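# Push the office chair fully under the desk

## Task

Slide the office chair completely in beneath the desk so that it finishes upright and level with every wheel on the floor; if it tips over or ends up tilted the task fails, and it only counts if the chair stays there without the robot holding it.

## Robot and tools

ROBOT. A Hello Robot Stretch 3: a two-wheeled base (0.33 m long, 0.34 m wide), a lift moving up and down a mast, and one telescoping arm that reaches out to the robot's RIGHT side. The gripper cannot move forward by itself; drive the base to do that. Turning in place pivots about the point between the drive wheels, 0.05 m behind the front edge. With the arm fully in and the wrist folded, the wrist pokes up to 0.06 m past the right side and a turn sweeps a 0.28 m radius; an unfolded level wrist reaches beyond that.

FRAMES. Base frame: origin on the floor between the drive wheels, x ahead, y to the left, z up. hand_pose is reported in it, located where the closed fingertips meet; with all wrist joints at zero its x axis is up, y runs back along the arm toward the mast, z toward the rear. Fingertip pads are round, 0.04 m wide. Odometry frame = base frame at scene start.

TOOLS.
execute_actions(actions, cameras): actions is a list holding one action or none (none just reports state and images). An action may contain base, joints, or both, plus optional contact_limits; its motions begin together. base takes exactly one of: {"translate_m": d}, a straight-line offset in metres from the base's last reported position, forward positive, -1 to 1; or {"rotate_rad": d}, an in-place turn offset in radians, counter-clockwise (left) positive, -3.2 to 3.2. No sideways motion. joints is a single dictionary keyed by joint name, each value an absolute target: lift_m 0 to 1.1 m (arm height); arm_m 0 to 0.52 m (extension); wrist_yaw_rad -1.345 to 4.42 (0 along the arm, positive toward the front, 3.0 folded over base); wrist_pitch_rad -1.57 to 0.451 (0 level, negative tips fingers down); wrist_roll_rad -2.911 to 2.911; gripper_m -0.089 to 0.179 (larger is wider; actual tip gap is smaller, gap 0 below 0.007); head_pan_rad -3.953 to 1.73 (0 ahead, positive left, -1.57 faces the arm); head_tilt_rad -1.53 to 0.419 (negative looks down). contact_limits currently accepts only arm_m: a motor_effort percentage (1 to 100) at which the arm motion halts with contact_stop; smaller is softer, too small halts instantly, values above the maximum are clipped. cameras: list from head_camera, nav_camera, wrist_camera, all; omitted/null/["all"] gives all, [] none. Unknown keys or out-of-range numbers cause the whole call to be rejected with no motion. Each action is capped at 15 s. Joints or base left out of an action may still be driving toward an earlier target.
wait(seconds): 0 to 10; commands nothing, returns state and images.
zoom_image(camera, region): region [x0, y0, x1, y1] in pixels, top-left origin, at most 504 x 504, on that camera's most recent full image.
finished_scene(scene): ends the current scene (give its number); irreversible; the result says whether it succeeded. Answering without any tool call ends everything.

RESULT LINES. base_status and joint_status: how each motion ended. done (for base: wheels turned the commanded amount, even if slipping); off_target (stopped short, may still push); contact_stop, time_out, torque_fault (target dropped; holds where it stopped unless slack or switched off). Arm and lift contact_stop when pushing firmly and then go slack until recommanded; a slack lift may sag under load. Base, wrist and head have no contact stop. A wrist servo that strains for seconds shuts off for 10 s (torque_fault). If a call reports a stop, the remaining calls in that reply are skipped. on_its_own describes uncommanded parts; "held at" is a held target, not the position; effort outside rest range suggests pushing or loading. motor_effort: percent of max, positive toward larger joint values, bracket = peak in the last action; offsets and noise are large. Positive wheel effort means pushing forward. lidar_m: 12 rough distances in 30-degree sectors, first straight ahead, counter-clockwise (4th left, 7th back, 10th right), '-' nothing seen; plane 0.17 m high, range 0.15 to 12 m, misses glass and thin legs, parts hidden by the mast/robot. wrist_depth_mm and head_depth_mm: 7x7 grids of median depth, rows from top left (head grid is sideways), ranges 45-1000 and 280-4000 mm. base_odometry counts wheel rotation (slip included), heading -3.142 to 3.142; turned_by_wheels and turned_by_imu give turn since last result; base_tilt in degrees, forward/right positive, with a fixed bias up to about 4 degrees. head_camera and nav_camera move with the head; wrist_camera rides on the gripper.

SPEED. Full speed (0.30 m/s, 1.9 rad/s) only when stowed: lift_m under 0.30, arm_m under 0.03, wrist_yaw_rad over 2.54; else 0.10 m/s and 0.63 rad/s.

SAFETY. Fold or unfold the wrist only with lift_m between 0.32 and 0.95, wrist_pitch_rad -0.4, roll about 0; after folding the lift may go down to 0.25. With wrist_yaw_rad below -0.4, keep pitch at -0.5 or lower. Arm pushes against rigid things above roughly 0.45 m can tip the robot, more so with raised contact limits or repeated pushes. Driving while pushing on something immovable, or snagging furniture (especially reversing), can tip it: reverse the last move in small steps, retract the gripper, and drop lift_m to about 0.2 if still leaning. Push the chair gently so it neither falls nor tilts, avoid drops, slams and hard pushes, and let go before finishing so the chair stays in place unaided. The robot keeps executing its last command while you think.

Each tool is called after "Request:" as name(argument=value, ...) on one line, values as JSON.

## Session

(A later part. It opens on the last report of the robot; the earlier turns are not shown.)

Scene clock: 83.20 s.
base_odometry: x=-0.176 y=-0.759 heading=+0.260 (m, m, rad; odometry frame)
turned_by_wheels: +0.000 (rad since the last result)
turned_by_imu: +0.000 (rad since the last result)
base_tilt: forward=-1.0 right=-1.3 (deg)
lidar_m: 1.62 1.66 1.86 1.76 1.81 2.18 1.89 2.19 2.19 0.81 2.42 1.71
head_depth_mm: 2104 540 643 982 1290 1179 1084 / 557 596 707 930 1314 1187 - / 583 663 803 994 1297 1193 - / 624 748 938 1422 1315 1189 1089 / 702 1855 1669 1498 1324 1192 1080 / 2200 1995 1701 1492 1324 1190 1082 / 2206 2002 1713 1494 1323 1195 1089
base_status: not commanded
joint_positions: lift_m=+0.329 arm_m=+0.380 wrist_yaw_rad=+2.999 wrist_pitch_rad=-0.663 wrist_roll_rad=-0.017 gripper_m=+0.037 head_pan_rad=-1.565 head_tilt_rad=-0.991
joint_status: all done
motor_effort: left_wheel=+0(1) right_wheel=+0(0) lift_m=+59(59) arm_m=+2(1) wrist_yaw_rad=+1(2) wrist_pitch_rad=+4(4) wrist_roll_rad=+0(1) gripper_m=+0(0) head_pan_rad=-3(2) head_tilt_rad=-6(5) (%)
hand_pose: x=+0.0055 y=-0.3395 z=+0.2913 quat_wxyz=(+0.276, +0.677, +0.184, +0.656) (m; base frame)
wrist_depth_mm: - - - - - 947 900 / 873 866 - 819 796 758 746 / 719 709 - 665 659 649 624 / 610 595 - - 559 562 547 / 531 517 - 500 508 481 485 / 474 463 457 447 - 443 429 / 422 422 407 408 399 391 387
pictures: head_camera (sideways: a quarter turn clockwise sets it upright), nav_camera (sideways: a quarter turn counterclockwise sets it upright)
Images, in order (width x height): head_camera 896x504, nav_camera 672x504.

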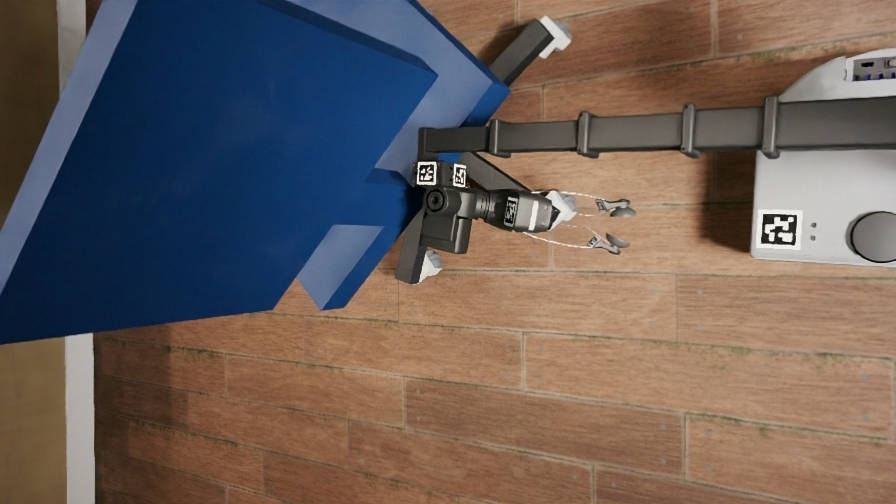

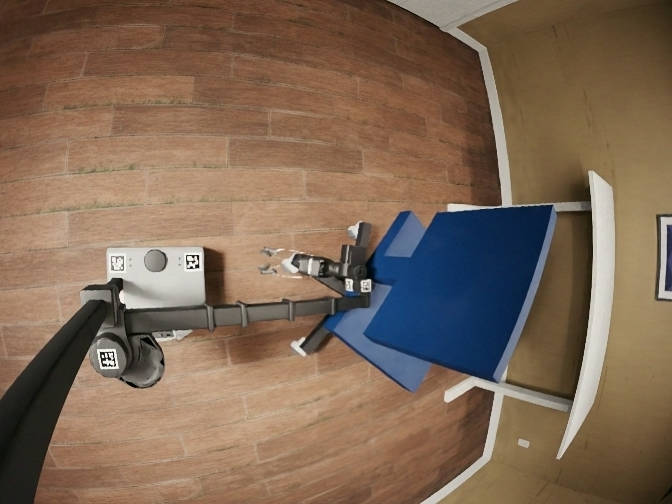

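Request:
execute_actions(actions=[{"base":{"translate_m":-0.4}}], cameras=["nav_camera"])

Scene clock: 88.50 s.
base_odometry: x=-0.563 y=-0.861 heading=+0.260 (m, m, rad; odometry frame)
turned_by_wheels: +0.000 (rad since the last result)
turned_by_imu: -0.002 (rad since the last result)
base_tilt: forward=-1.0 right=-1.3 (deg)
lidar_m: 2.01 2.07 1.83 1.75 1.79 1.81 1.49 1.79 2.05 0.83 0.83 2.14
head_depth_mm: 2152 1962 1681 1475 1305 1184 1080 / 2174 1964 1681 1476 1315 1186 - / 2189 1917 1662 1455 1323 1195 - / 567 631 783 1146 1316 1198 1089 / 572 635 792 1361 1320 1190 1084 / 576 642 795 1317 1303 1194 1088 / 581 646 806 1420 1324 1203 1088
base_status: done
joint_positions: lift_m=+0.329 arm_m=+0.380 wrist_yaw_rad=+3.002 wrist_pitch_rad=-0.661 wrist_roll_rad=-0.017 gripper_m=+0.037 head_pan_rad=-1.565 head_tilt_rad=-0.991
joint_status: not commanded
motor_effort: left_wheel=+0(16) right_wheel=-1(40) lift_m=+58(59) arm_m=+2(5) wrist_yaw_rad=-2(7) wrist_pitch_rad=+3(4) wrist_roll_rad=+0(0) gripper_m=+0(0) head_pan_rad=-2(2) head_tilt_rad=-5(5) (%)
hand_pose: x=+0.0049 y=-0.3390 z=+0.2917 quat_wxyz=(+0.274, +0.677, +0.185, +0.657) (m; base frame)
wrist_depth_mm: - - - - - 960 927 / 886 876 - 783 810 770 750 / 737 698 - 663 651 646 622 / 609 594 - - 571 551 548 / 529 526 - 489 505 495 472 / 470 462 465 450 - 434 425 / 419 418 406 403 398 395 388
pictures: nav_camera (sideways: a quarter turn counterclockwise sets it upright)
Images, in order (width x height): nav_camera 672x504.

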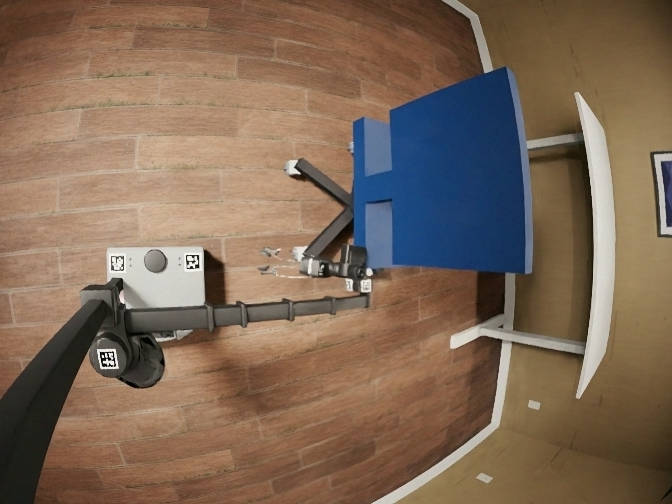

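Request:
execute_actions(actions=[{"joints":{"arm_m":0.0,"lift_m":0.29},"base":{"rotate_rad":-0.35}}], cameras=[])

Request:
execute_actions(actions=[{"base":{"translate_m":0.65}}], cameras=[])

Request:
execute_actions(actions=[{"base":{"rotate_rad":0.35},"joints":{"lift_m":0.33}}], cameras=[])

Request:
execute_actions(actions=[{"joints":{"arm_m":0.38}}], cameras=["nav_camera","head_camera"])

Scene clock: 92.87 s.
base_odometry: x=-0.563 y=-0.861 heading=-0.090 (m, m, rad; odometry frame)
turned_by_wheels: -0.350 (rad since the last result)
turned_by_imu: -0.352 (rad since the last result)
base_tilt: forward=-1.0 right=-1.3 (deg)
lidar_m: 2.05 2.02 2.17 1.77 1.75 2.25 1.49 1.75 1.88 2.05 0.84 2.58
head_depth_mm: 2331 1950 1689 1475 1310 1181 1084 / 2351 1951 1684 1481 1317 1197 - / 2306 1972 1696 1480 1312 1213 - / 2177 1968 1689 1477 1317 1210 1090 / 2216 1975 1711 1450 1304 1196 1085 / 2189 1993 788 981 1324 1192 1082 / 2003 588 709 948 1290 1196 1087
base_status: done
joint_positions: lift_m=+0.291 arm_m=+0.000 wrist_yaw_rad=+3.001 wrist_pitch_rad=-0.662 wrist_roll_rad=-0.017 gripper_m=+0.037 head_pan_rad=-1.565 head_tilt_rad=-0.991
joint_status: all done
motor_effort: left_wheel=+2(7) right_wheel=-3(7) lift_m=+14(51) arm_m=-2(1) wrist_yaw_rad=+0(2) wrist_pitch_rad=+4(4) wrist_roll_rad=+0(0) gripper_m=+0(0) head_pan_rad=-3(2) head_tilt_rad=-5(4) (%)
hand_pose: x=+0.0050 y=+0.0402 z=+0.2530 quat_wxyz=(+0.275, +0.677, +0.185, +0.657) (m; base frame)
wrist_depth_mm: - - 978 920 861 863 832 / 800 787 756 727 715 681 683 / 660 638 622 624 604 577 580 / 558 544 - 537 514 505 491 / 483 - - - 468 451 432 / - - - - - 395 387 / - - - - 360 357 351
pictures: none
No camera images: the call's "cameras" was empty. Leave "cameras" out to get every camera's image.

Scene clock: 96.73 s.
base_odometry: x=+0.085 y=-0.920 heading=-0.090 (m, m, rad; odometry frame)
turned_by_wheels: +0.000 (rad since the last result)
turned_by_imu: +0.005 (rad since the last result)
base_tilt: forward=-1.0 right=-1.3 (deg)
lidar_m: 1.45 1.42 1.53 2.02 2.00 2.16 2.13 2.34 2.52 0.70 1.69 1.80
head_depth_mm: 2182 472 565 782 1268 1184 1086 / 2207 466 536 729 1290 1200 - / 2168 1981 575 737 1225 1207 - / 2118 1984 1080 1314 1321 1204 1093 / 2037 1989 1711 1481 1320 1193 1086 / 1948 1983 1709 1494 1325 1193 1088 / 1828 1944 1709 1506 1327 1201 1092
base_status: done
joint_positions: lift_m=+0.291 arm_m=+0.000 wrist_yaw_rad=+3.001 wrist_pitch_rad=-0.662 wrist_roll_rad=-0.017 gripper_m=+0.037 head_pan_rad=-1.565 head_tilt_rad=-0.991
joint_status: not commanded
motor_effort: left_wheel=+1(10) right_wheel=-2(5) lift_m=+14(14) arm_m=-2(2) wrist_yaw_rad=+0(1) wrist_pitch_rad=+4(4) wrist_roll_rad=-1(1) gripper_m=+0(0) head_pan_rad=-2(2) head_tilt_rad=-6(6) (%)
hand_pose: x=+0.0051 y=+0.0402 z=+0.2529 quat_wxyz=(+0.275, +0.677, +0.185, +0.657) (m; base frame)
wrist_depth_mm: - - 954 933 899 864 837 / 793 791 774 725 723 717 675 / 644 646 619 604 603 590 570 / 561 555 - 534 519 495 494 / 488 - - - 458 441 439 / - - - - - 399 388 / - - - - 365 353 354
pictures: none
No camera images: the call's "cameras" was empty. Leave "cameras" out to get every camera's image.

Scene clock: 98.17 s.
base_odometry: x=+0.085 y=-0.920 heading=+0.260 (m, m, rad; odometry frame)
turned_by_wheels: +0.350 (rad since the last result)
turned_by_imu: +0.351 (rad since the last result)
base_tilt: forward=-1.1 right=-1.3 (deg)
lidar_m: 1.43 1.46 1.92 2.00 2.04 2.43 2.13 2.40 0.70 1.69 2.13 1.51
head_depth_mm: 2001 1949 1065 654 863 1181 1086 / 1989 1967 1629 972 1255 1173 - / 1979 1975 1688 1477 1314 1224 - / 1891 1882 1702 1485 1325 1227 1086 / 1994 1979 1710 1496 1320 1192 1080 / 1989 1978 1700 1498 1325 1192 1089 / 2000 2013 1699 1492 1331 1199 1088
base_status: done
joint_positions: lift_m=+0.329 arm_m=+0.000 wrist_yaw_rad=+3.001 wrist_pitch_rad=-0.662 wrist_roll_rad=-0.017 gripper_m=+0.037 head_pan_rad=-1.565 head_tilt_rad=-0.991
joint_status: all done
motor_effort: left_wheel=-2(8) right_wheel=+2(8) lift_m=+60(63) arm_m=-2(2) wrist_yaw_rad=-1(1) wrist_pitch_rad=+4(4) wrist_roll_rad=-1(0) gripper_m=+0(0) head_pan_rad=-2(2) head_tilt_rad=-5(6) (%)
hand_pose: x=+0.0050 y=+0.0401 z=+0.2914 quat_wxyz=(+0.275, +0.677, +0.185, +0.657) (m; base frame)
wrist_depth_mm: - - - - - 940 908 / 884 855 807 810 781 763 743 / 718 718 672 677 657 644 624 / 617 601 585 565 561 561 542 / 531 537 - - 509 486 475 / 476 - - - - 440 426 / 431 - - - 395 395 391
pictures: none
No camera images: the call's "cameras" was empty. Leave "cameras" out to get every camera's image.

Scene clock: 102.17 s.
base_odometry: x=+0.085 y=-0.920 heading=+0.260 (m, m, rad; odometry frame)
turned_by_wheels: +0.000 (rad since the last result)
turned_by_imu: +0.000 (rad since the last result)
base_tilt: forward=-1.1 right=-1.2 (deg)
lidar_m: 1.42 1.46 1.92 1.99 2.05 2.43 2.12 2.39 0.70 1.69 2.12 1.50
head_depth_mm: 2006 1953 1063 654 861 1183 1082 / 1989 1974 1622 953 877 1148 - / 1975 1973 1691 1531 1310 1188 - / 1895 1876 1699 1497 1326 1189 1088 / 1994 1989 1707 1489 1322 1191 1084 / 2004 1994 1703 1488 1332 1196 1087 / 1989 1994 1706 1499 1328 1196 1091
base_status: not commanded
joint_positions: lift_m=+0.329 arm_m=+0.380 wrist_yaw_rad=+3.001 wrist_pitch_rad=-0.662 wrist_roll_rad=-0.017 gripper_m=+0.037 head_pan_rad=-1.565 head_tilt_rad=-0.991
joint_status: all done
motor_effort: left_wheel=-2(2) right_wheel=+2(2) lift_m=+60(60) arm_m=+2(6) wrist_yaw_rad=-1(1) wrist_pitch_rad=+4(4) wrist_roll_rad=+0(0) gripper_m=+0(0) head_pan_rad=-3(3) head_tilt_rad=-5(6) (%)
hand_pose: x=+0.0050 y=-0.3393 z=+0.2914 quat_wxyz=(+0.275, +0.677, +0.185, +0.657) (m; base frame)
wrist_depth_mm: - - - - - 921 907 / 869 868 - 789 782 760 745 / 716 715 - 664 663 636 617 / 599 600 - - 562 559 543 / 539 521 - 499 504 486 475 / 468 464 459 441 - 437 434 / 419 418 407 406 396 390 390
pictures: head_camera (sideways: a quarter turn clockwise sets it upright), nav_camera (sideways: a quarter turn counterclockwise sets it upright)
Images, in order (width x height): head_camera 896x504, nav_camera 672x504.

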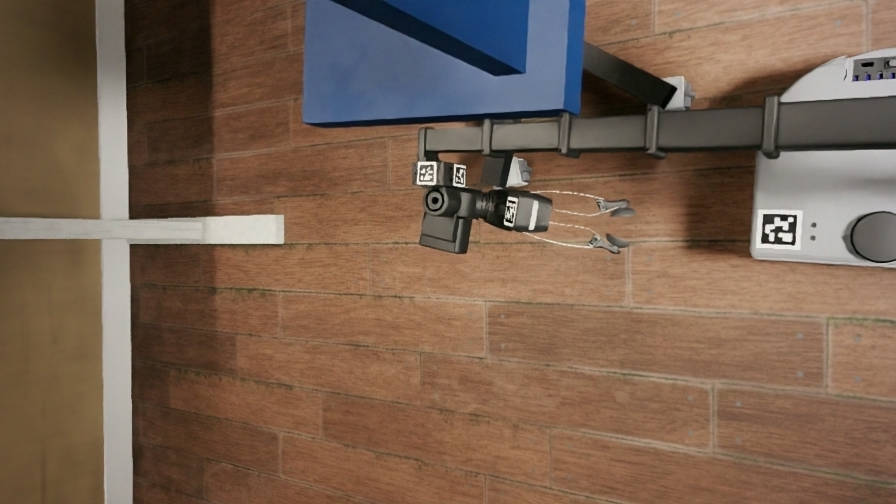

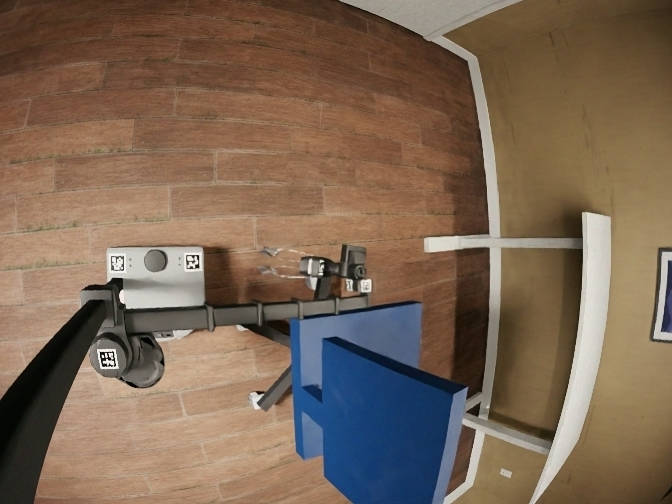

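Request:
execute_actions(actions=[{"joints":{"arm_m":0.5,"lift_m":0.27}}], cameras=[])

Request:
execute_actions(actions=[{"base":{"translate_m":-0.18}}], cameras=["nav_camera"])

Scene clock: 104.43 s.
base_odometry: x=+0.085 y=-0.920 heading=+0.260 (m, m, rad; odometry frame)
turned_by_wheels: +0.000 (rad since the last result)
turned_by_imu: +0.000 (rad since the last result)
base_tilt: forward=-1.1 right=-1.4 (deg)
lidar_m: 1.43 1.46 1.92 1.99 2.04 2.43 2.14 2.39 0.70 1.70 2.12 1.51
head_depth_mm: 2000 1949 1068 652 862 1176 1080 / 1987 1974 1622 954 1151 1155 - / 1984 1966 1706 1454 1320 1195 - / 1893 1885 1672 1482 1319 1189 1088 / 1986 1983 1690 1482 1322 1190 1083 / 1991 2005 1713 1495 1327 1195 1086 / 2006 1995 1707 1494 1329 1194 1087
base_status: not commanded
joint_positions: lift_m=+0.271 arm_m=+0.500 wrist_yaw_rad=+3.001 wrist_pitch_rad=-0.662 wrist_roll_rad=-0.017 gripper_m=+0.037 head_pan_rad=-1.565 head_tilt_rad=-0.991
joint_status: all done
motor_effort: left_wheel=-2(2) right_wheel=+2(2) lift_m=+14(57) arm_m=+2(2) wrist_yaw_rad=+1(0) wrist_pitch_rad=+4(4) wrist_roll_rad=+0(0) gripper_m=+0(0) head_pan_rad=-2(3) head_tilt_rad=-6(5) (%)
hand_pose: x=+0.0050 y=-0.4593 z=+0.2329 quat_wxyz=(+0.275, +0.677, +0.185, +0.657) (m; base frame)
wrist_depth_mm: - - - 847 822 828 775 / 761 754 - 722 681 658 648 / 623 613 - 577 573 557 540 / 534 515 509 498 490 484 469 / 461 452 448 438 444 423 416 / 296 386 400 387 - 373 372 / 350 359 350 349 344 342 337
pictures: none
No camera images: the call's "cameras" was empty. Leave "cameras" out to get every camera's image.

Scene clock: 107.23 s.
base_odometry: x=-0.089 y=-0.966 heading=+0.261 (m, m, rad; odometry frame)
turned_by_wheels: +0.001 (rad since the last result)
turned_by_imu: +0.002 (rad since the last result)
base_tilt: forward=-0.9 right=-1.3 (deg)
lidar_m: 1.61 1.64 2.08 1.99 2.04 1.96 1.95 2.21 0.70 1.71 2.19 1.69
head_depth_mm: 2004 1955 1066 672 861 1184 1085 / 1998 1972 1067 941 1163 1169 - / 2006 1978 1698 1453 1316 1198 - / 1997 1971 1700 1482 1316 1187 1094 / 1961 1949 1697 1491 1319 1193 1087 / 1998 1976 1704 1487 1333 1190 1088 / 2006 1999 1708 1491 1330 1195 1087
base_status: done
joint_positions: lift_m=+0.271 arm_m=+0.500 wrist_yaw_rad=+3.001 wrist_pitch_rad=-0.664 wrist_roll_rad=-0.017 gripper_m=+0.037 head_pan_rad=-1.565 head_tilt_rad=-0.991
joint_status: not commanded
on_its_own: right_wheel is at rest, and its effort (-32) is outside its rest range (-18 to +18)
motor_effort: left_wheel=+18(32) right_wheel=-32(63) lift_m=+15(15) arm_m=+0(2) wrist_yaw_rad=-1(0) wrist_pitch_rad=+4(4) wrist_roll_rad=+0(0) gripper_m=+0(0) head_pan_rad=-2(2) head_tilt_rad=-7(6) (%)
hand_pose: x=+0.0051 y=-0.4598 z=+0.2326 quat_wxyz=(+0.276, +0.677, +0.185, +0.657) (m; base frame)
wrist_depth_mm: - 953 - 884 852 827 775 / 768 749 - 722 693 661 660 / 638 615 - 576 568 556 546 / 531 513 504 497 491 483 473 / 471 450 447 439 437 420 417 / 296 344 399 387 - 378 371 / 279 361 354 350 347 337 337
pictures: nav_camera (sideways: a quarter turn counterclockwise sets it upright)
Images, in order (width x height): nav_camera 672x504.

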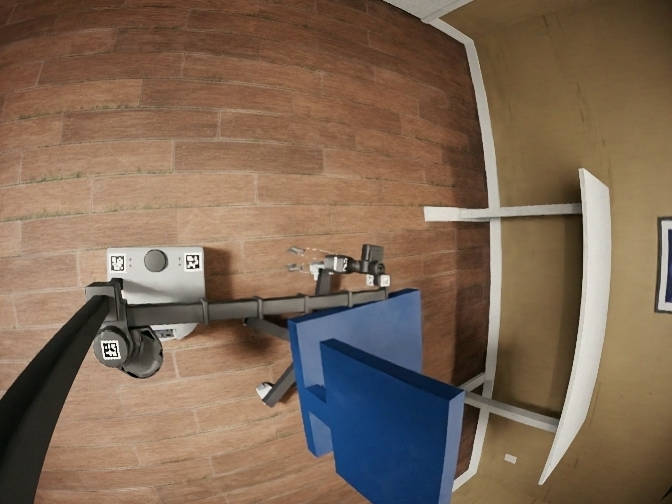

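Request:
execute_actions(actions=[{"base":{"translate_m":0.03},"joints":{"arm_m":0.0,"lift_m":0.33}}], cameras=[])

Request:
execute_actions(actions=[{"base":{"translate_m":-0.38}}], cameras=["head_camera"])

Request:
execute_actions(actions=[{"joints":{"arm_m":0.52}}], cameras=["nav_camera"])

Scene clock: 112.30 s.
base_odometry: x=-0.060 y=-0.959 heading=+0.261 (m, m, rad; odometry frame)
turned_by_wheels: +0.000 (rad since the last result)
turned_by_imu: +0.000 (rad since the last result)
base_tilt: forward=-1.1 right=-1.2 (deg)
lidar_m: 1.58 1.61 2.09 1.99 2.04 1.99 1.99 2.25 0.72 1.70 2.20 1.66
head_depth_mm: 2006 1965 1065 930 860 1186 1085 / 1998 1952 1578 988 1292 1182 - / 1997 1967 1690 1478 1317 1221 - / 1955 1944 1699 1479 1317 1224 1087 / 2003 1989 1695 1487 1324 1190 1085 / 1991 1994 1702 1496 1330 1193 1087 / 1999 1990 1708 1500 1327 1194 1086
base_status: done
joint_positions: lift_m=+0.329 arm_m=+0.000 wrist_yaw_rad=+3.001 wrist_pitch_rad=-0.664 wrist_roll_rad=-0.017 gripper_m=+0.037 head_pan_rad=-1.565 head_tilt_rad=-0.991
joint_status: all done
motor_effort: left_wheel=-1(16) right_wheel=+1(26) lift_m=+60(65) arm_m=-2(1) wrist_yaw_rad=+0(0) wrist_pitch_rad=+4(4) wrist_roll_rad=+0(0) gripper_m=+0(0) head_pan_rad=-2(3) head_tilt_rad=-6(6) (%)
hand_pose: x=+0.0051 y=+0.0399 z=+0.2912 quat_wxyz=(+0.276, +0.677, +0.185, +0.657) (m; base frame)
wrist_depth_mm: - - - - 945 928 902 / 874 885 852 800 778 751 759 / 726 702 674 661 652 639 637 / 610 599 578 573 568 554 548 / 532 531 - - 502 489 478 / 475 - - - - 434 425 / 434 - - - 391 390 385
pictures: none
No camera images: the call's "cameras" was empty. Leave "cameras" out to get every camera's image.

Scene clock: 117.33 s.
base_odometry: x=-0.427 y=-1.057 heading=+0.261 (m, m, rad; odometry frame)
turned_by_wheels: +0.000 (rad since the last result)
turned_by_imu: -0.002 (rad since the last result)
base_tilt: forward=-1.0 right=-1.2 (deg)
lidar_m: 1.95 2.00 2.08 1.97 2.02 1.62 1.82 1.85 1.86 0.60 1.79 2.06
head_depth_mm: 2023 1940 496 658 1279 1182 1086 / 2022 1963 491 650 1171 1199 - / 2012 1963 486 643 1255 1223 - / 2029 1967 483 636 1168 1221 1089 / 2010 1977 478 629 1262 1197 1084 / 1973 1919 474 1416 1327 1195 1086 / 2025 2001 1673 1489 1323 1200 1091
base_status: done
joint_positions: lift_m=+0.329 arm_m=+0.000 wrist_yaw_rad=+3.001 wrist_pitch_rad=-0.664 wrist_roll_rad=-0.017 gripper_m=+0.037 head_pan_rad=-1.565 head_tilt_rad=-0.991
joint_status: not commanded
motor_effort: left_wheel=-1(6) right_wheel=+1(3) lift_m=+60(60) arm_m=-2(2) wrist_yaw_rad=+0(0) wrist_pitch_rad=+4(4) wrist_roll_rad=+0(0) gripper_m=+0(0) head_pan_rad=-2(3) head_tilt_rad=-5(5) (%)
hand_pose: x=+0.0051 y=+0.0399 z=+0.2912 quat_wxyz=(+0.276, +0.677, +0.185, +0.657) (m; base frame)
wrist_depth_mm: - - - - 982 938 904 / 867 857 825 809 786 757 750 / 726 723 683 663 649 635 631 / 619 591 577 564 560 563 547 / 530 535 - - 509 488 470 / 473 - - - - 435 432 / 429 - - - 390 387 387
pictures: head_camera (sideways: a quarter turn clockwise sets it upright)
Images, in order (width x height): head_camera 896x504.

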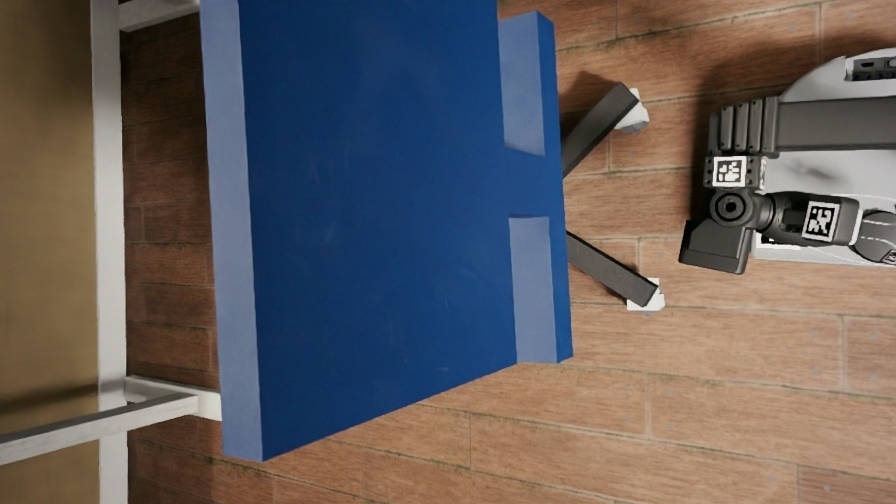

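Scene clock: 122.30 s.
base_odometry: x=-0.427 y=-1.057 heading=+0.261 (m, m, rad; odometry frame)
turned_by_wheels: +0.000 (rad since the last result)
turned_by_imu: +0.002 (rad since the last result)
base_tilt: forward=-1.0 right=-1.4 (deg)
lidar_m: 1.95 2.00 2.07 1.97 2.02 1.62 1.81 1.85 1.87 0.91 1.79 2.06
head_depth_mm: 587 663 811 1443 1310 1186 1084 / 607 710 852 1335 1311 1188 - / 646 763 896 1427 1314 1186 - / 688 824 1084 1479 1312 1189 1087 / 754 1843 1672 1482 1329 1197 1086 / 1969 1906 1700 1500 1327 1190 1084 / 2036 1993 1719 1496 1329 1196 1088
base_status: not commanded
joint_positions: lift_m=+0.329 arm_m=+0.517 wrist_yaw_rad=+3.001 wrist_pitch_rad=-0.661 wrist_roll_rad=-0.017 gripper_m=+0.037 head_pan_rad=-1.565 head_tilt_rad=-0.991
joint_status: all done
joint sent to its limit — the command would take arm_m past its upper limit, so that joint was sent only as far as its limit.
motor_effort: left_wheel=+5(11) right_wheel=-9(30) lift_m=+56(60) arm_m=+7(15) wrist_yaw_rad=+0(41) wrist_pitch_rad=+3(5) wrist_roll_rad=+0(0) gripper_m=+0(0) head_pan_rad=-2(3) head_tilt_rad=-5(5) (%)
hand_pose: x=+0.0050 y=-0.4763 z=+0.2918 quat_wxyz=(+0.275, +0.677, +0.184, +0.657) (m; base frame)
wrist_depth_mm: - - - - - 946 932 / 882 881 - 811 800 776 760 / 742 727 - 675 662 655 632 / 611 608 564 563 560 557 543 / 531 521 519 502 507 488 482 / 470 460 462 448 - 434 428 / 417 417 403 409 401 391 386
pictures: nav_camera (sideways: a quarter turn counterclockwise sets it upright)
Images, in order (width x height): nav_camera 672x504.

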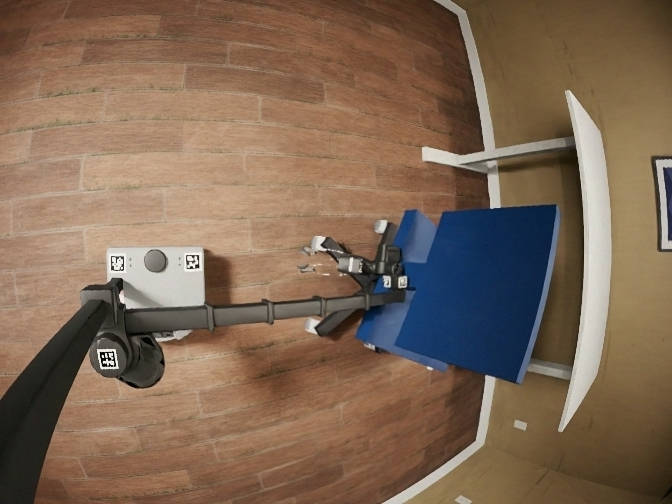

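Request:
execute_actions(actions=[{"joints":{"arm_m":0.0,"lift_m":0.29},"base":{"rotate_rad":1.1}}], cameras=[])

Request:
execute_actions(actions=[{"base":{"translate_m":-0.38}}], cameras=[])

Request:
execute_actions(actions=[{"base":{"rotate_rad":-1.1},"joints":{"lift_m":0.33}}], cameras=["nav_camera","head_camera"])

Scene clock: 127.47 s.
base_odometry: x=-0.427 y=-1.057 heading=+1.361 (m, m, rad; odometry frame)
turned_by_wheels: +1.100 (rad since the last result)
turned_by_imu: +1.107 (rad since the last result)
base_tilt: forward=-1.0 right=-1.4 (deg)
lidar_m: 2.04 1.97 2.05 1.62 1.83 1.88 1.86 0.91 1.79 2.03 1.95 2.02
head_depth_mm: 2263 1958 1687 1469 1312 1180 1085 / 2197 1966 1681 1476 1313 1196 - / 2119 1966 1702 1485 1321 1206 - / 2000 1982 1703 1483 1316 1206 1087 / 1918 1979 1695 1484 1324 1195 1080 / 1813 1972 1704 1498 1326 1189 1085 / 1751 1927 1714 1500 1329 1196 1092
base_status: done
joint_positions: lift_m=+0.291 arm_m=+0.000 wrist_yaw_rad=+3.001 wrist_pitch_rad=-0.662 wrist_roll_rad=-0.017 gripper_m=+0.037 head_pan_rad=-1.565 head_tilt_rad=-0.991
joint_status: all done
motor_effort: left_wheel=-2(12) right_wheel=+2(18) lift_m=+14(53) arm_m=-2(5) wrist_yaw_rad=-1(1) wrist_pitch_rad=+3(4) wrist_roll_rad=-1(0) gripper_m=+0(0) head_pan_rad=-2(2) head_tilt_rad=-6(5) (%)
hand_pose: x=+0.0050 y=+0.0402 z=+0.2529 quat_wxyz=(+0.275, +0.677, +0.185, +0.657) (m; base frame)
wrist_depth_mm: - - 930 915 874 840 819 / 804 780 748 741 716 703 671 / 659 637 646 621 595 585 580 / 560 542 - 537 515 506 493 / 492 - - - 461 442 436 / - - - - - 398 390 / - - - - 362 357 355
pictures: none
No camera images: the call's "cameras" was empty. Leave "cameras" out to get every camera's image.

Scene clock: 130.47 s.
base_odometry: x=-0.506 y=-1.428 heading=+1.361 (m, m, rad; odometry frame)
turned_by_wheels: +0.000 (rad since the last result)
turned_by_imu: -0.003 (rad since the last result)
base_tilt: forward=-1.0 right=-1.4 (deg)
lidar_m: 2.39 2.30 2.15 1.61 1.64 1.68 1.49 0.56 1.54 2.22 2.14 2.22
head_depth_mm: 2246 1952 1676 1474 1271 1138 1079 / 2301 1964 1687 1471 1318 1164 - / 2224 1959 1689 1485 1312 1215 - / 2178 1963 1693 1487 1322 1209 1090 / 2081 1982 1701 1483 1319 1189 1085 / 1997 1993 1714 1491 1319 1195 1082 / 1908 2005 1718 1500 1334 1195 1088
base_status: done
joint_positions: lift_m=+0.291 arm_m=+0.000 wrist_yaw_rad=+3.001 wrist_pitch_rad=-0.662 wrist_roll_rad=-0.017 gripper_m=+0.037 head_pan_rad=-1.565 head_tilt_rad=-0.991
joint_status: not commanded
motor_effort: left_wheel=-2(10) right_wheel=+2(5) lift_m=+15(14) arm_m=-2(2) wrist_yaw_rad=+0(1) wrist_pitch_rad=+4(4) wrist_roll_rad=+0(0) gripper_m=+0(0) head_pan_rad=-2(2) head_tilt_rad=-5(6) (%)
hand_pose: x=+0.0051 y=+0.0401 z=+0.2529 quat_wxyz=(+0.275, +0.677, +0.185, +0.657) (m; base frame)
wrist_depth_mm: - - 964 912 887 889 838 / 807 796 746 743 707 699 677 / 667 643 633 624 602 595 566 / 571 545 - 537 503 509 500 / 488 - - - 461 446 435 / - - - - - 401 390 / - - - - 359 357 353
pictures: none
No camera images: the call's "cameras" was empty. Leave "cameras" out to get every camera's image.

Scene clock: 132.90 s.
base_odometry: x=-0.506 y=-1.428 heading=+0.261 (m, m, rad; odometry frame)
turned_by_wheels: -1.100 (rad since the last result)
turned_by_imu: -1.106 (rad since the last result)
base_tilt: forward=-1.0 right=-1.3 (deg)
lidar_m: 2.15 2.18 2.41 2.30 2.15 1.61 1.62 1.66 1.49 0.56 1.55 2.24
head_depth_mm: 1707 1840 1673 1416 1308 1183 1081 / 1713 1916 1686 904 1276 1199 - / 1725 1937 394 453 662 1191 - / 1710 1922 412 514 824 1225 1088 / 1709 1932 432 596 1174 1181 1082 / 1719 1938 487 708 1326 1198 1087 / 1709 476 559 1420 1327 1194 1092
base_status: done
joint_positions: lift_m=+0.329 arm_m=+0.000 wrist_yaw_rad=+3.001 wrist_pitch_rad=-0.662 wrist_roll_rad=-0.017 gripper_m=+0.037 head_pan_rad=-1.565 head_tilt_rad=-0.991
joint_status: all done
motor_effort: left_wheel=+2(9) right_wheel=-2(7) lift_m=+60(64) arm_m=-2(2) wrist_yaw_rad=-1(1) wrist_pitch_rad=+4(4) wrist_roll_rad=+0(1) gripper_m=+0(0) head_pan_rad=-3(2) head_tilt_rad=-6(6) (%)
hand_pose: x=+0.0051 y=+0.0401 z=+0.2914 quat_wxyz=(+0.275, +0.677, +0.185, +0.657) (m; base frame)
wrist_depth_mm: - - - - - 940 926 / 897 857 837 807 786 767 742 / 730 700 681 677 652 633 622 / 618 602 584 576 561 553 542 / 535 547 - - 510 480 475 / 473 - - - - 432 430 / 430 - - - 393 389 384
pictures: head_camera (sideways: a quarter turn clockwise sets it upright), nav_camera (sideways: a quarter turn counterclockwise sets it upright)
Images, in order (width x height): head_camera 896x504, nav_camera 672x504.

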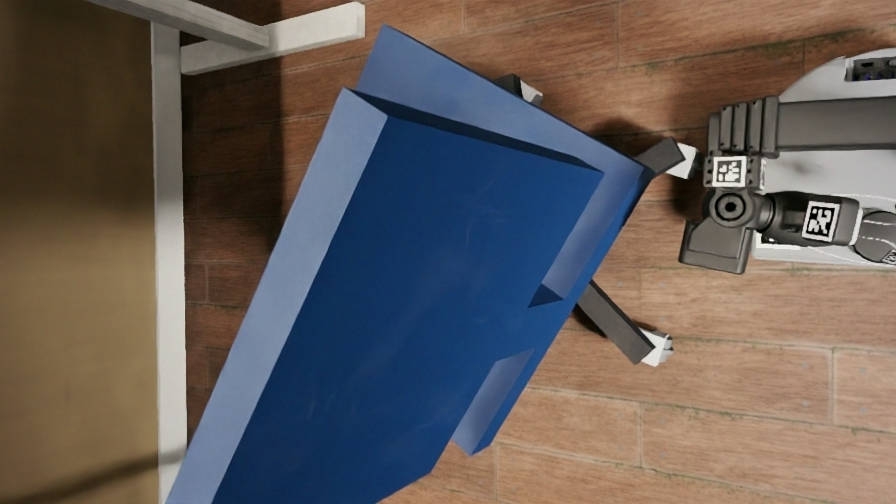

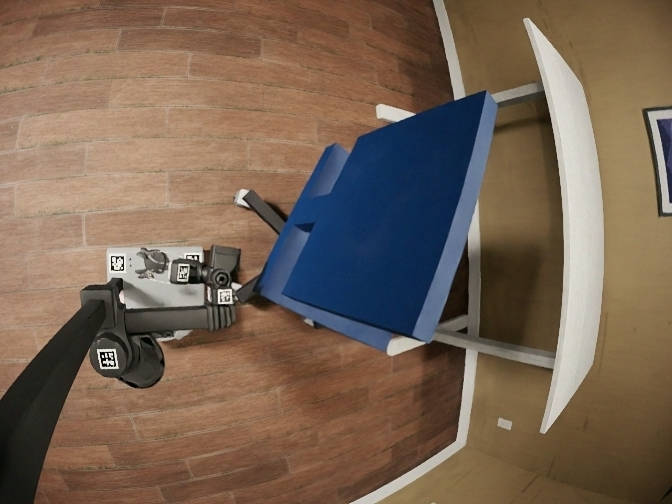

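Request:
execute_actions(actions=[{"joints":{"arm_m":0.25}}], cameras=["nav_camera","head_camera"])

Scene clock: 136.03 s.
base_odometry: x=-0.506 y=-1.428 heading=+0.261 (m, m, rad; odometry frame)
turned_by_wheels: +0.000 (rad since the last result)
turned_by_imu: -0.001 (rad since the last result)
base_tilt: forward=-1.1 right=-1.4 (deg)
lidar_m: 2.14 2.19 2.42 2.30 2.15 1.61 1.62 1.66 1.49 0.68 1.54 2.25
head_depth_mm: 1707 464 558 1475 1316 1182 1078 / 1716 470 541 697 1300 1181 - / 1712 484 573 736 1256 1198 - / 1722 497 608 795 1292 1187 1090 / 1717 515 649 945 1279 1190 1084 / 1681 543 696 1421 1323 1195 1088 / 1640 576 1637 1489 1328 1197 1089
base_status: not commanded
joint_positions: lift_m=+0.329 arm_m=+0.249 wrist_yaw_rad=+3.002 wrist_pitch_rad=-0.661 wrist_roll_rad=-0.017 gripper_m=+0.037 head_pan_rad=-1.565 head_tilt_rad=-0.991
joint_status: all done
motor_effort: left_wheel=-1(4) right_wheel=+3(5) lift_m=+58(60) arm_m=+7(11) wrist_yaw_rad=-3(5) wrist_pitch_rad=+3(6) wrist_roll_rad=+0(1) gripper_m=+0(1) head_pan_rad=-2(2) head_tilt_rad=-6(5) (%)
hand_pose: x=+0.0049 y=-0.2083 z=+0.2917 quat_wxyz=(+0.274, +0.677, +0.185, +0.657) (m; base frame)
wrist_depth_mm: - - - - - 948 918 / 903 850 833 833 802 755 747 / 730 726 - 670 663 633 634 / 625 602 - - 550 554 550 / 533 - - - 507 487 488 / 473 - - - - 435 430 / 419 409 - 397 398 391 384
pictures: head_camera (sideways: a quarter turn clockwise sets it upright), nav_camera (sideways: a quarter turn counterclockwise sets it upright)
Images, in order (width x height): head_camera 896x504, nav_camera 672x504.

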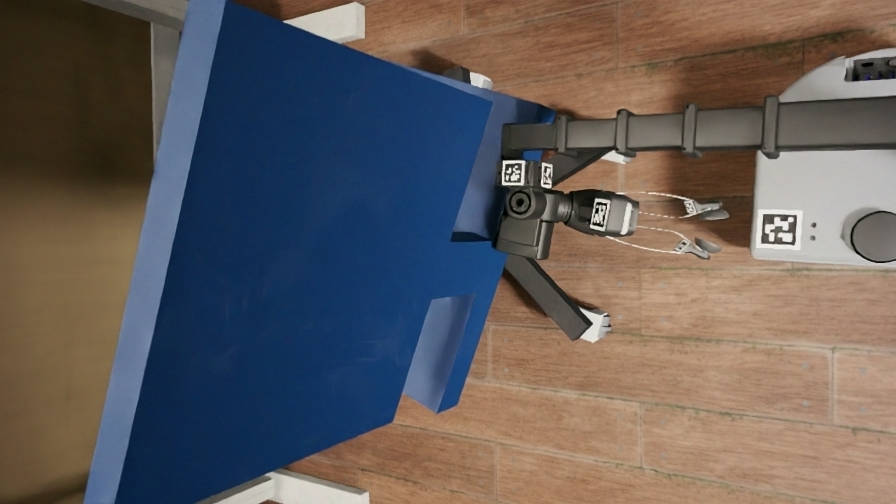

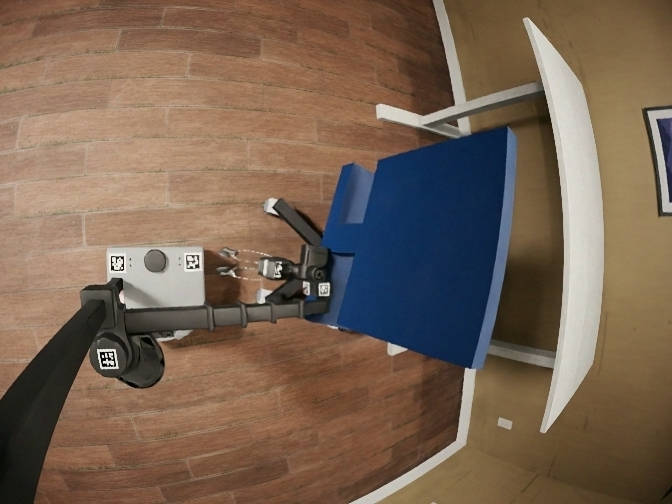

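Request:
execute_actions(actions=[{"base":{"translate_m":-0.08},"joints":{"arm_m":0.2}}], cameras=[])

Request:
execute_actions(actions=[{"joints":{"arm_m":0.42}}], cameras=["nav_camera","head_camera"])

Scene clock: 138.30 s.
base_odometry: x=-0.584 y=-1.449 heading=+0.261 (m, m, rad; odometry frame)
turned_by_wheels: +0.000 (rad since the last result)
turned_by_imu: +0.000 (rad since the last result)
base_tilt: forward=-1.0 right=-1.3 (deg)
lidar_m: 2.22 2.27 2.41 2.30 2.10 1.54 1.55 1.58 1.47 0.68 1.59 2.34
head_depth_mm: 1608 1827 1666 1475 1314 1177 1078 / 1732 1882 1070 1399 1326 1191 - / 1713 471 539 717 1253 1198 - / 1713 485 572 759 1306 1191 1092 / 1720 498 610 825 1284 1192 1088 / 1717 509 651 964 1324 1193 1085 / 1680 540 702 1450 1329 1194 1090
base_status: done
joint_positions: lift_m=+0.329 arm_m=+0.200 wrist_yaw_rad=+3.001 wrist_pitch_rad=-0.661 wrist_roll_rad=-0.017 gripper_m=+0.037 head_pan_rad=-1.565 head_tilt_rad=-0.991
joint_status: all done
motor_effort: left_wheel=+1(4) right_wheel=-1(13) lift_m=+58(58) arm_m=-2(5) wrist_yaw_rad=-1(3) wrist_pitch_rad=+3(3) wrist_roll_rad=+0(0) gripper_m=+0(0) head_pan_rad=-2(2) head_tilt_rad=-6(5) (%)
hand_pose: x=+0.0050 y=-0.1597 z=+0.2916 quat_wxyz=(+0.275, +0.677, +0.185, +0.657) (m; base frame)
wrist_depth_mm: - - - - - 959 936 / 901 847 837 830 801 773 745 / 738 725 - 664 660 649 628 / 631 - - - 561 559 546 / 537 - - - 515 484 479 / 469 - - - - 434 426 / 419 - - - 398 390 388
pictures: none
No camera images: the call's "cameras" was empty. Leave "cameras" out to get every camera's image.

Scene clock: 141.17 s.
base_odometry: x=-0.584 y=-1.449 heading=+0.261 (m, m, rad; odometry frame)
turned_by_wheels: +0.000 (rad since the last result)
turned_by_imu: -0.004 (rad since the last result)
base_tilt: forward=-1.0 right=-1.3 (deg)
lidar_m: 2.22 2.27 2.42 2.30 2.09 1.54 1.55 1.57 1.47 0.85 1.59 2.34
head_depth_mm: 1362 1862 1672 1471 1310 1181 1086 / 570 649 1591 1454 1314 1194 - / 580 659 815 1312 1291 1186 - / 594 675 838 1413 1313 1191 1091 / 595 694 867 1408 1315 1187 1087 / 605 712 895 1468 1322 1191 1088 / 619 751 1702 1487 1326 1197 1092
base_status: not commanded
joint_positions: lift_m=+0.329 arm_m=+0.419 wrist_yaw_rad=+3.005 wrist_pitch_rad=-0.663 wrist_roll_rad=-0.017 gripper_m=+0.037 head_pan_rad=-1.565 head_tilt_rad=-0.991
joint_status: all done
motor_effort: left_wheel=-5(5) right_wheel=+10(18) lift_m=+57(58) arm_m=+7(15) wrist_yaw_rad=-3(3) wrist_pitch_rad=+4(4) wrist_roll_rad=+0(0) gripper_m=+0(0) head_pan_rad=-2(2) head_tilt_rad=-7(6) (%)
hand_pose: x=+0.0043 y=-0.3786 z=+0.2914 quat_wxyz=(+0.274, +0.677, +0.186, +0.657) (m; base frame)
wrist_depth_mm: - - - - - 952 920 / 860 879 - 790 782 778 754 / 732 722 - 648 653 651 636 / 631 607 - - 571 541 551 / 539 517 515 492 503 497 483 / 473 462 457 445 - 437 425 / 425 416 410 406 399 397 387
pictures: head_camera (sideways: a quarter turn clockwise sets it upright), nav_camera (sideways: a quarter turn counterclockwise sets it upright)
Images, in order (width x height): head_camera 896x504, nav_camera 672x504.

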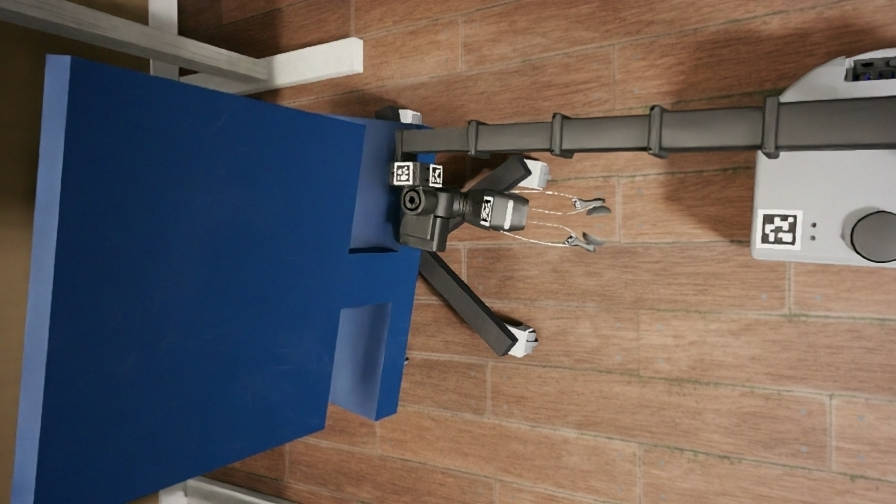

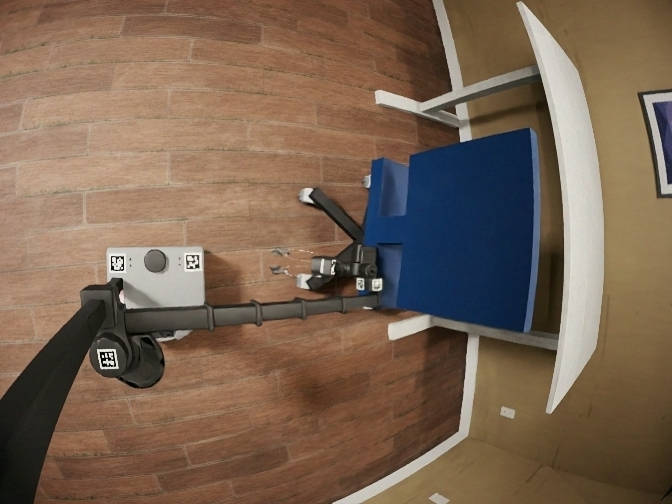

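Request:
execute_actions(actions=[{"joints":{"arm_m":0.52}}], cameras=[])

Request:
execute_actions(actions=[{"joints":{"arm_m":0.0,"lift_m":0.29},"base":{"rotate_rad":-1.45}}], cameras=[])

Request:
execute_actions(actions=[{"base":{"translate_m":0.4}}], cameras=[])

Request:
execute_actions(actions=[{"base":{"rotate_rad":1.45},"joints":{"lift_m":0.33}}], cameras=["nav_camera","head_camera"])

Scene clock: 143.37 s.
base_odometry: x=-0.584 y=-1.449 heading=+0.261 (m, m, rad; odometry frame)
turned_by_wheels: +0.000 (rad since the last result)
turned_by_imu: +0.000 (rad since the last result)
base_tilt: forward=-1.1 right=-1.3 (deg)
lidar_m: 2.22 2.27 2.42 2.30 2.09 1.54 1.54 1.57 1.48 0.95 1.59 2.34
head_depth_mm: 1389 1871 1680 1473 1309 1176 1084 / 633 777 1626 1476 1313 1190 - / 647 768 910 1425 1315 1188 - / 661 787 990 1443 1317 1195 1086 / 674 809 1081 1457 1323 1185 1084 / 690 833 1610 1495 1325 1194 1084 / 726 1914 1719 1498 1337 1193 1086
base_status: not commanded
joint_positions: lift_m=+0.329 arm_m=+0.517 wrist_yaw_rad=+3.002 wrist_pitch_rad=-0.663 wrist_roll_rad=-0.017 gripper_m=+0.037 head_pan_rad=-1.565 head_tilt_rad=-0.991
joint_status: all done
joint sent to its limit — the command would take arm_m past its upper limit, so that joint was sent only as far as its limit.
motor_effort: left_wheel=-6(7) right_wheel=+11(16) lift_m=+58(57) arm_m=+7(10) wrist_yaw_rad=-1(3) wrist_pitch_rad=+4(4) wrist_roll_rad=+0(0) gripper_m=+0(0) head_pan_rad=-2(2) head_tilt_rad=-6(5) (%)
hand_pose: x=+0.0048 y=-0.4765 z=+0.2914 quat_wxyz=(+0.275, +0.677, +0.186, +0.657) (m; base frame)
wrist_depth_mm: - - - - - 937 915 / 868 890 - 797 804 760 731 / 739 710 - 655 668 657 618 / 609 608 577 564 566 554 540 / 527 525 526 506 503 489 481 / 472 459 452 451 - 435 431 / 423 411 411 404 399 392 384
pictures: none
No camera images: the call's "cameras" was empty. Leave "cameras" out to get every camera's image.

Scene clock: 148.33 s.
base_odometry: x=-0.584 y=-1.449 heading=-1.189 (m, m, rad; odometry frame)
turned_by_wheels: -1.450 (rad since the last result)
turned_by_imu: -1.459 (rad since the last result)
base_tilt: forward=-1.1 right=-1.3 (deg)
lidar_m: 0.95 1.59 2.24 2.22 2.35 2.35 2.30 2.03 1.54 1.54 1.63 1.47
head_depth_mm: 1394 1646 1689 1477 1314 1181 1081 / 1406 1661 1692 1471 1315 1203 - / 1424 1689 1689 1476 1318 1211 - / 1438 1715 1698 1477 1322 1205 1091 / 1455 1736 1706 1489 1330 1193 1085 / 1474 1774 1701 1492 1324 1195 1087 / 1494 1792 1711 1497 1329 1200 1089
base_status: done
joint_positions: lift_m=+0.291 arm_m=+0.000 wrist_yaw_rad=+3.001 wrist_pitch_rad=-0.663 wrist_roll_rad=-0.017 gripper_m=+0.037 head_pan_rad=-1.565 head_tilt_rad=-0.991
joint_status: all done
motor_effort: left_wheel=+2(13) right_wheel=-2(24) lift_m=+14(53) arm_m=-2(7) wrist_yaw_rad=+1(6) wrist_pitch_rad=+4(4) wrist_roll_rad=+0(0) gripper_m=+0(1) head_pan_rad=-3(2) head_tilt_rad=-6(6) (%)
hand_pose: x=+0.0050 y=+0.0400 z=+0.2528 quat_wxyz=(+0.275, +0.677, +0.185, +0.657) (m; base frame)
wrist_depth_mm: - - 961 909 908 849 848 / 791 801 754 725 716 703 678 / 649 640 634 608 603 591 568 / 563 554 - 534 516 504 493 / 483 - - - 466 444 439 / - - - - - 396 391 / - - - - 360 361 354
pictures: none
No camera images: the call's "cameras" was empty. Leave "cameras" out to get every camera's image.

Scene clock: 151.40 s.
base_odometry: x=-0.435 y=-1.820 heading=-1.189 (m, m, rad; odometry frame)
turned_by_wheels: +0.000 (rad since the last result)
turned_by_imu: +0.003 (rad since the last result)
base_tilt: forward=-1.0 right=-1.3 (deg)
lidar_m: 0.55 1.24 2.18 2.18 2.33 2.74 2.70 1.82 1.60 1.56 1.65 1.11
head_depth_mm: 1410 1658 1688 1479 1312 1183 1083 / 1424 1690 1691 1479 1308 1199 - / 1441 1716 1685 1476 1319 1214 - / 1451 1742 1699 1482 1314 1210 1089 / 1484 1761 1703 1491 1318 1193 1087 / 1501 1795 1709 1493 1325 1190 1089 / 1524 1815 1717 1496 1329 792 1087
base_status: done
joint_positions: lift_m=+0.291 arm_m=+0.000 wrist_yaw_rad=+3.001 wrist_pitch_rad=-0.663 wrist_roll_rad=-0.017 gripper_m=+0.037 head_pan_rad=-1.565 head_tilt_rad=-0.991
joint_status: not commanded
motor_effort: left_wheel=+2(10) right_wheel=-2(7) lift_m=+15(14) arm_m=-2(2) wrist_yaw_rad=+0(1) wrist_pitch_rad=+4(4) wrist_roll_rad=+0(0) gripper_m=+0(0) head_pan_rad=-2(2) head_tilt_rad=-6(6) (%)
hand_pose: x=+0.0050 y=+0.0400 z=+0.2528 quat_wxyz=(+0.275, +0.677, +0.185, +0.657) (m; base frame)
wrist_depth_mm: - - 967 926 906 844 769 / 783 795 743 749 713 698 690 / 668 637 610 610 600 576 583 / 567 538 - 541 518 512 494 / 490 - - - 455 445 400 / - - - - - 393 388 / - - - - 361 357 353
pictures: none
No camera images: the call's "cameras" was empty. Leave "cameras" out to get every camera's image.

Scene clock: 154.40 s.
base_odometry: x=-0.435 y=-1.820 heading=+0.261 (m, m, rad; odometry frame)
turned_by_wheels: +1.450 (rad since the last result)
turned_by_imu: +1.458 (rad since the last result)
base_tilt: forward=-1.1 right=-1.2 (deg)
lidar_m: 2.18 2.26 2.84 2.69 2.31 1.65 1.56 1.60 1.11 0.55 1.24 1.93
head_depth_mm: 636 1598 408 502 1267 1183 1076 / 639 1606 414 519 819 1182 - / 642 1598 420 541 833 1207 - / 644 1604 424 560 826 1223 1092 / 646 1561 436 583 875 1175 1083 / 631 1559 450 609 1289 1192 1085 / 634 1558 465 695 1320 1201 1087
base_status: done
joint_positions: lift_m=+0.329 arm_m=+0.000 wrist_yaw_rad=+3.001 wrist_pitch_rad=-0.663 wrist_roll_rad=-0.017 gripper_m=+0.037 head_pan_rad=-1.565 head_tilt_rad=-0.991
joint_status: all done
motor_effort: left_wheel=-2(8) right_wheel=+2(8) lift_m=+60(68) arm_m=-2(2) wrist_yaw_rad=+0(0) wrist_pitch_rad=+4(4) wrist_roll_rad=+0(0) gripper_m=+0(0) head_pan_rad=-2(2) head_tilt_rad=-6(6) (%)
hand_pose: x=+0.0050 y=+0.0400 z=+0.2912 quat_wxyz=(+0.275, +0.677, +0.185, +0.657) (m; base frame)
wrist_depth_mm: - - - - - 950 924 / 867 845 828 815 767 752 747 / 725 707 668 673 666 639 636 / 619 602 586 567 562 563 533 / 541 537 - - 509 490 484 / 469 - - - - 432 426 / 434 - - - 392 394 388
pictures: head_camera (sideways: a quarter turn clockwise sets it upright), nav_camera (sideways: a quarter turn counterclockwise sets it upright)
Images, in order (width x height): head_camera 896x504, nav_camera 672x504.

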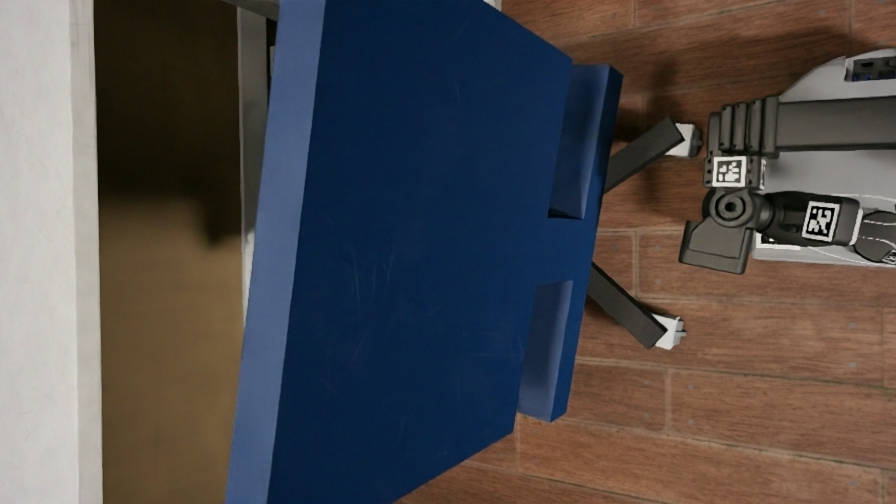

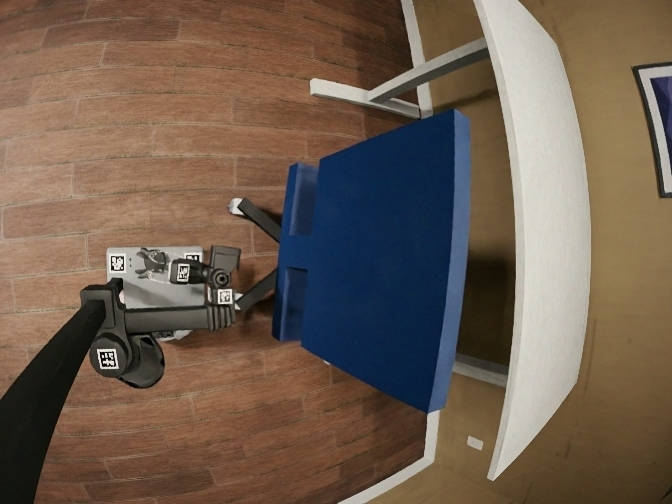

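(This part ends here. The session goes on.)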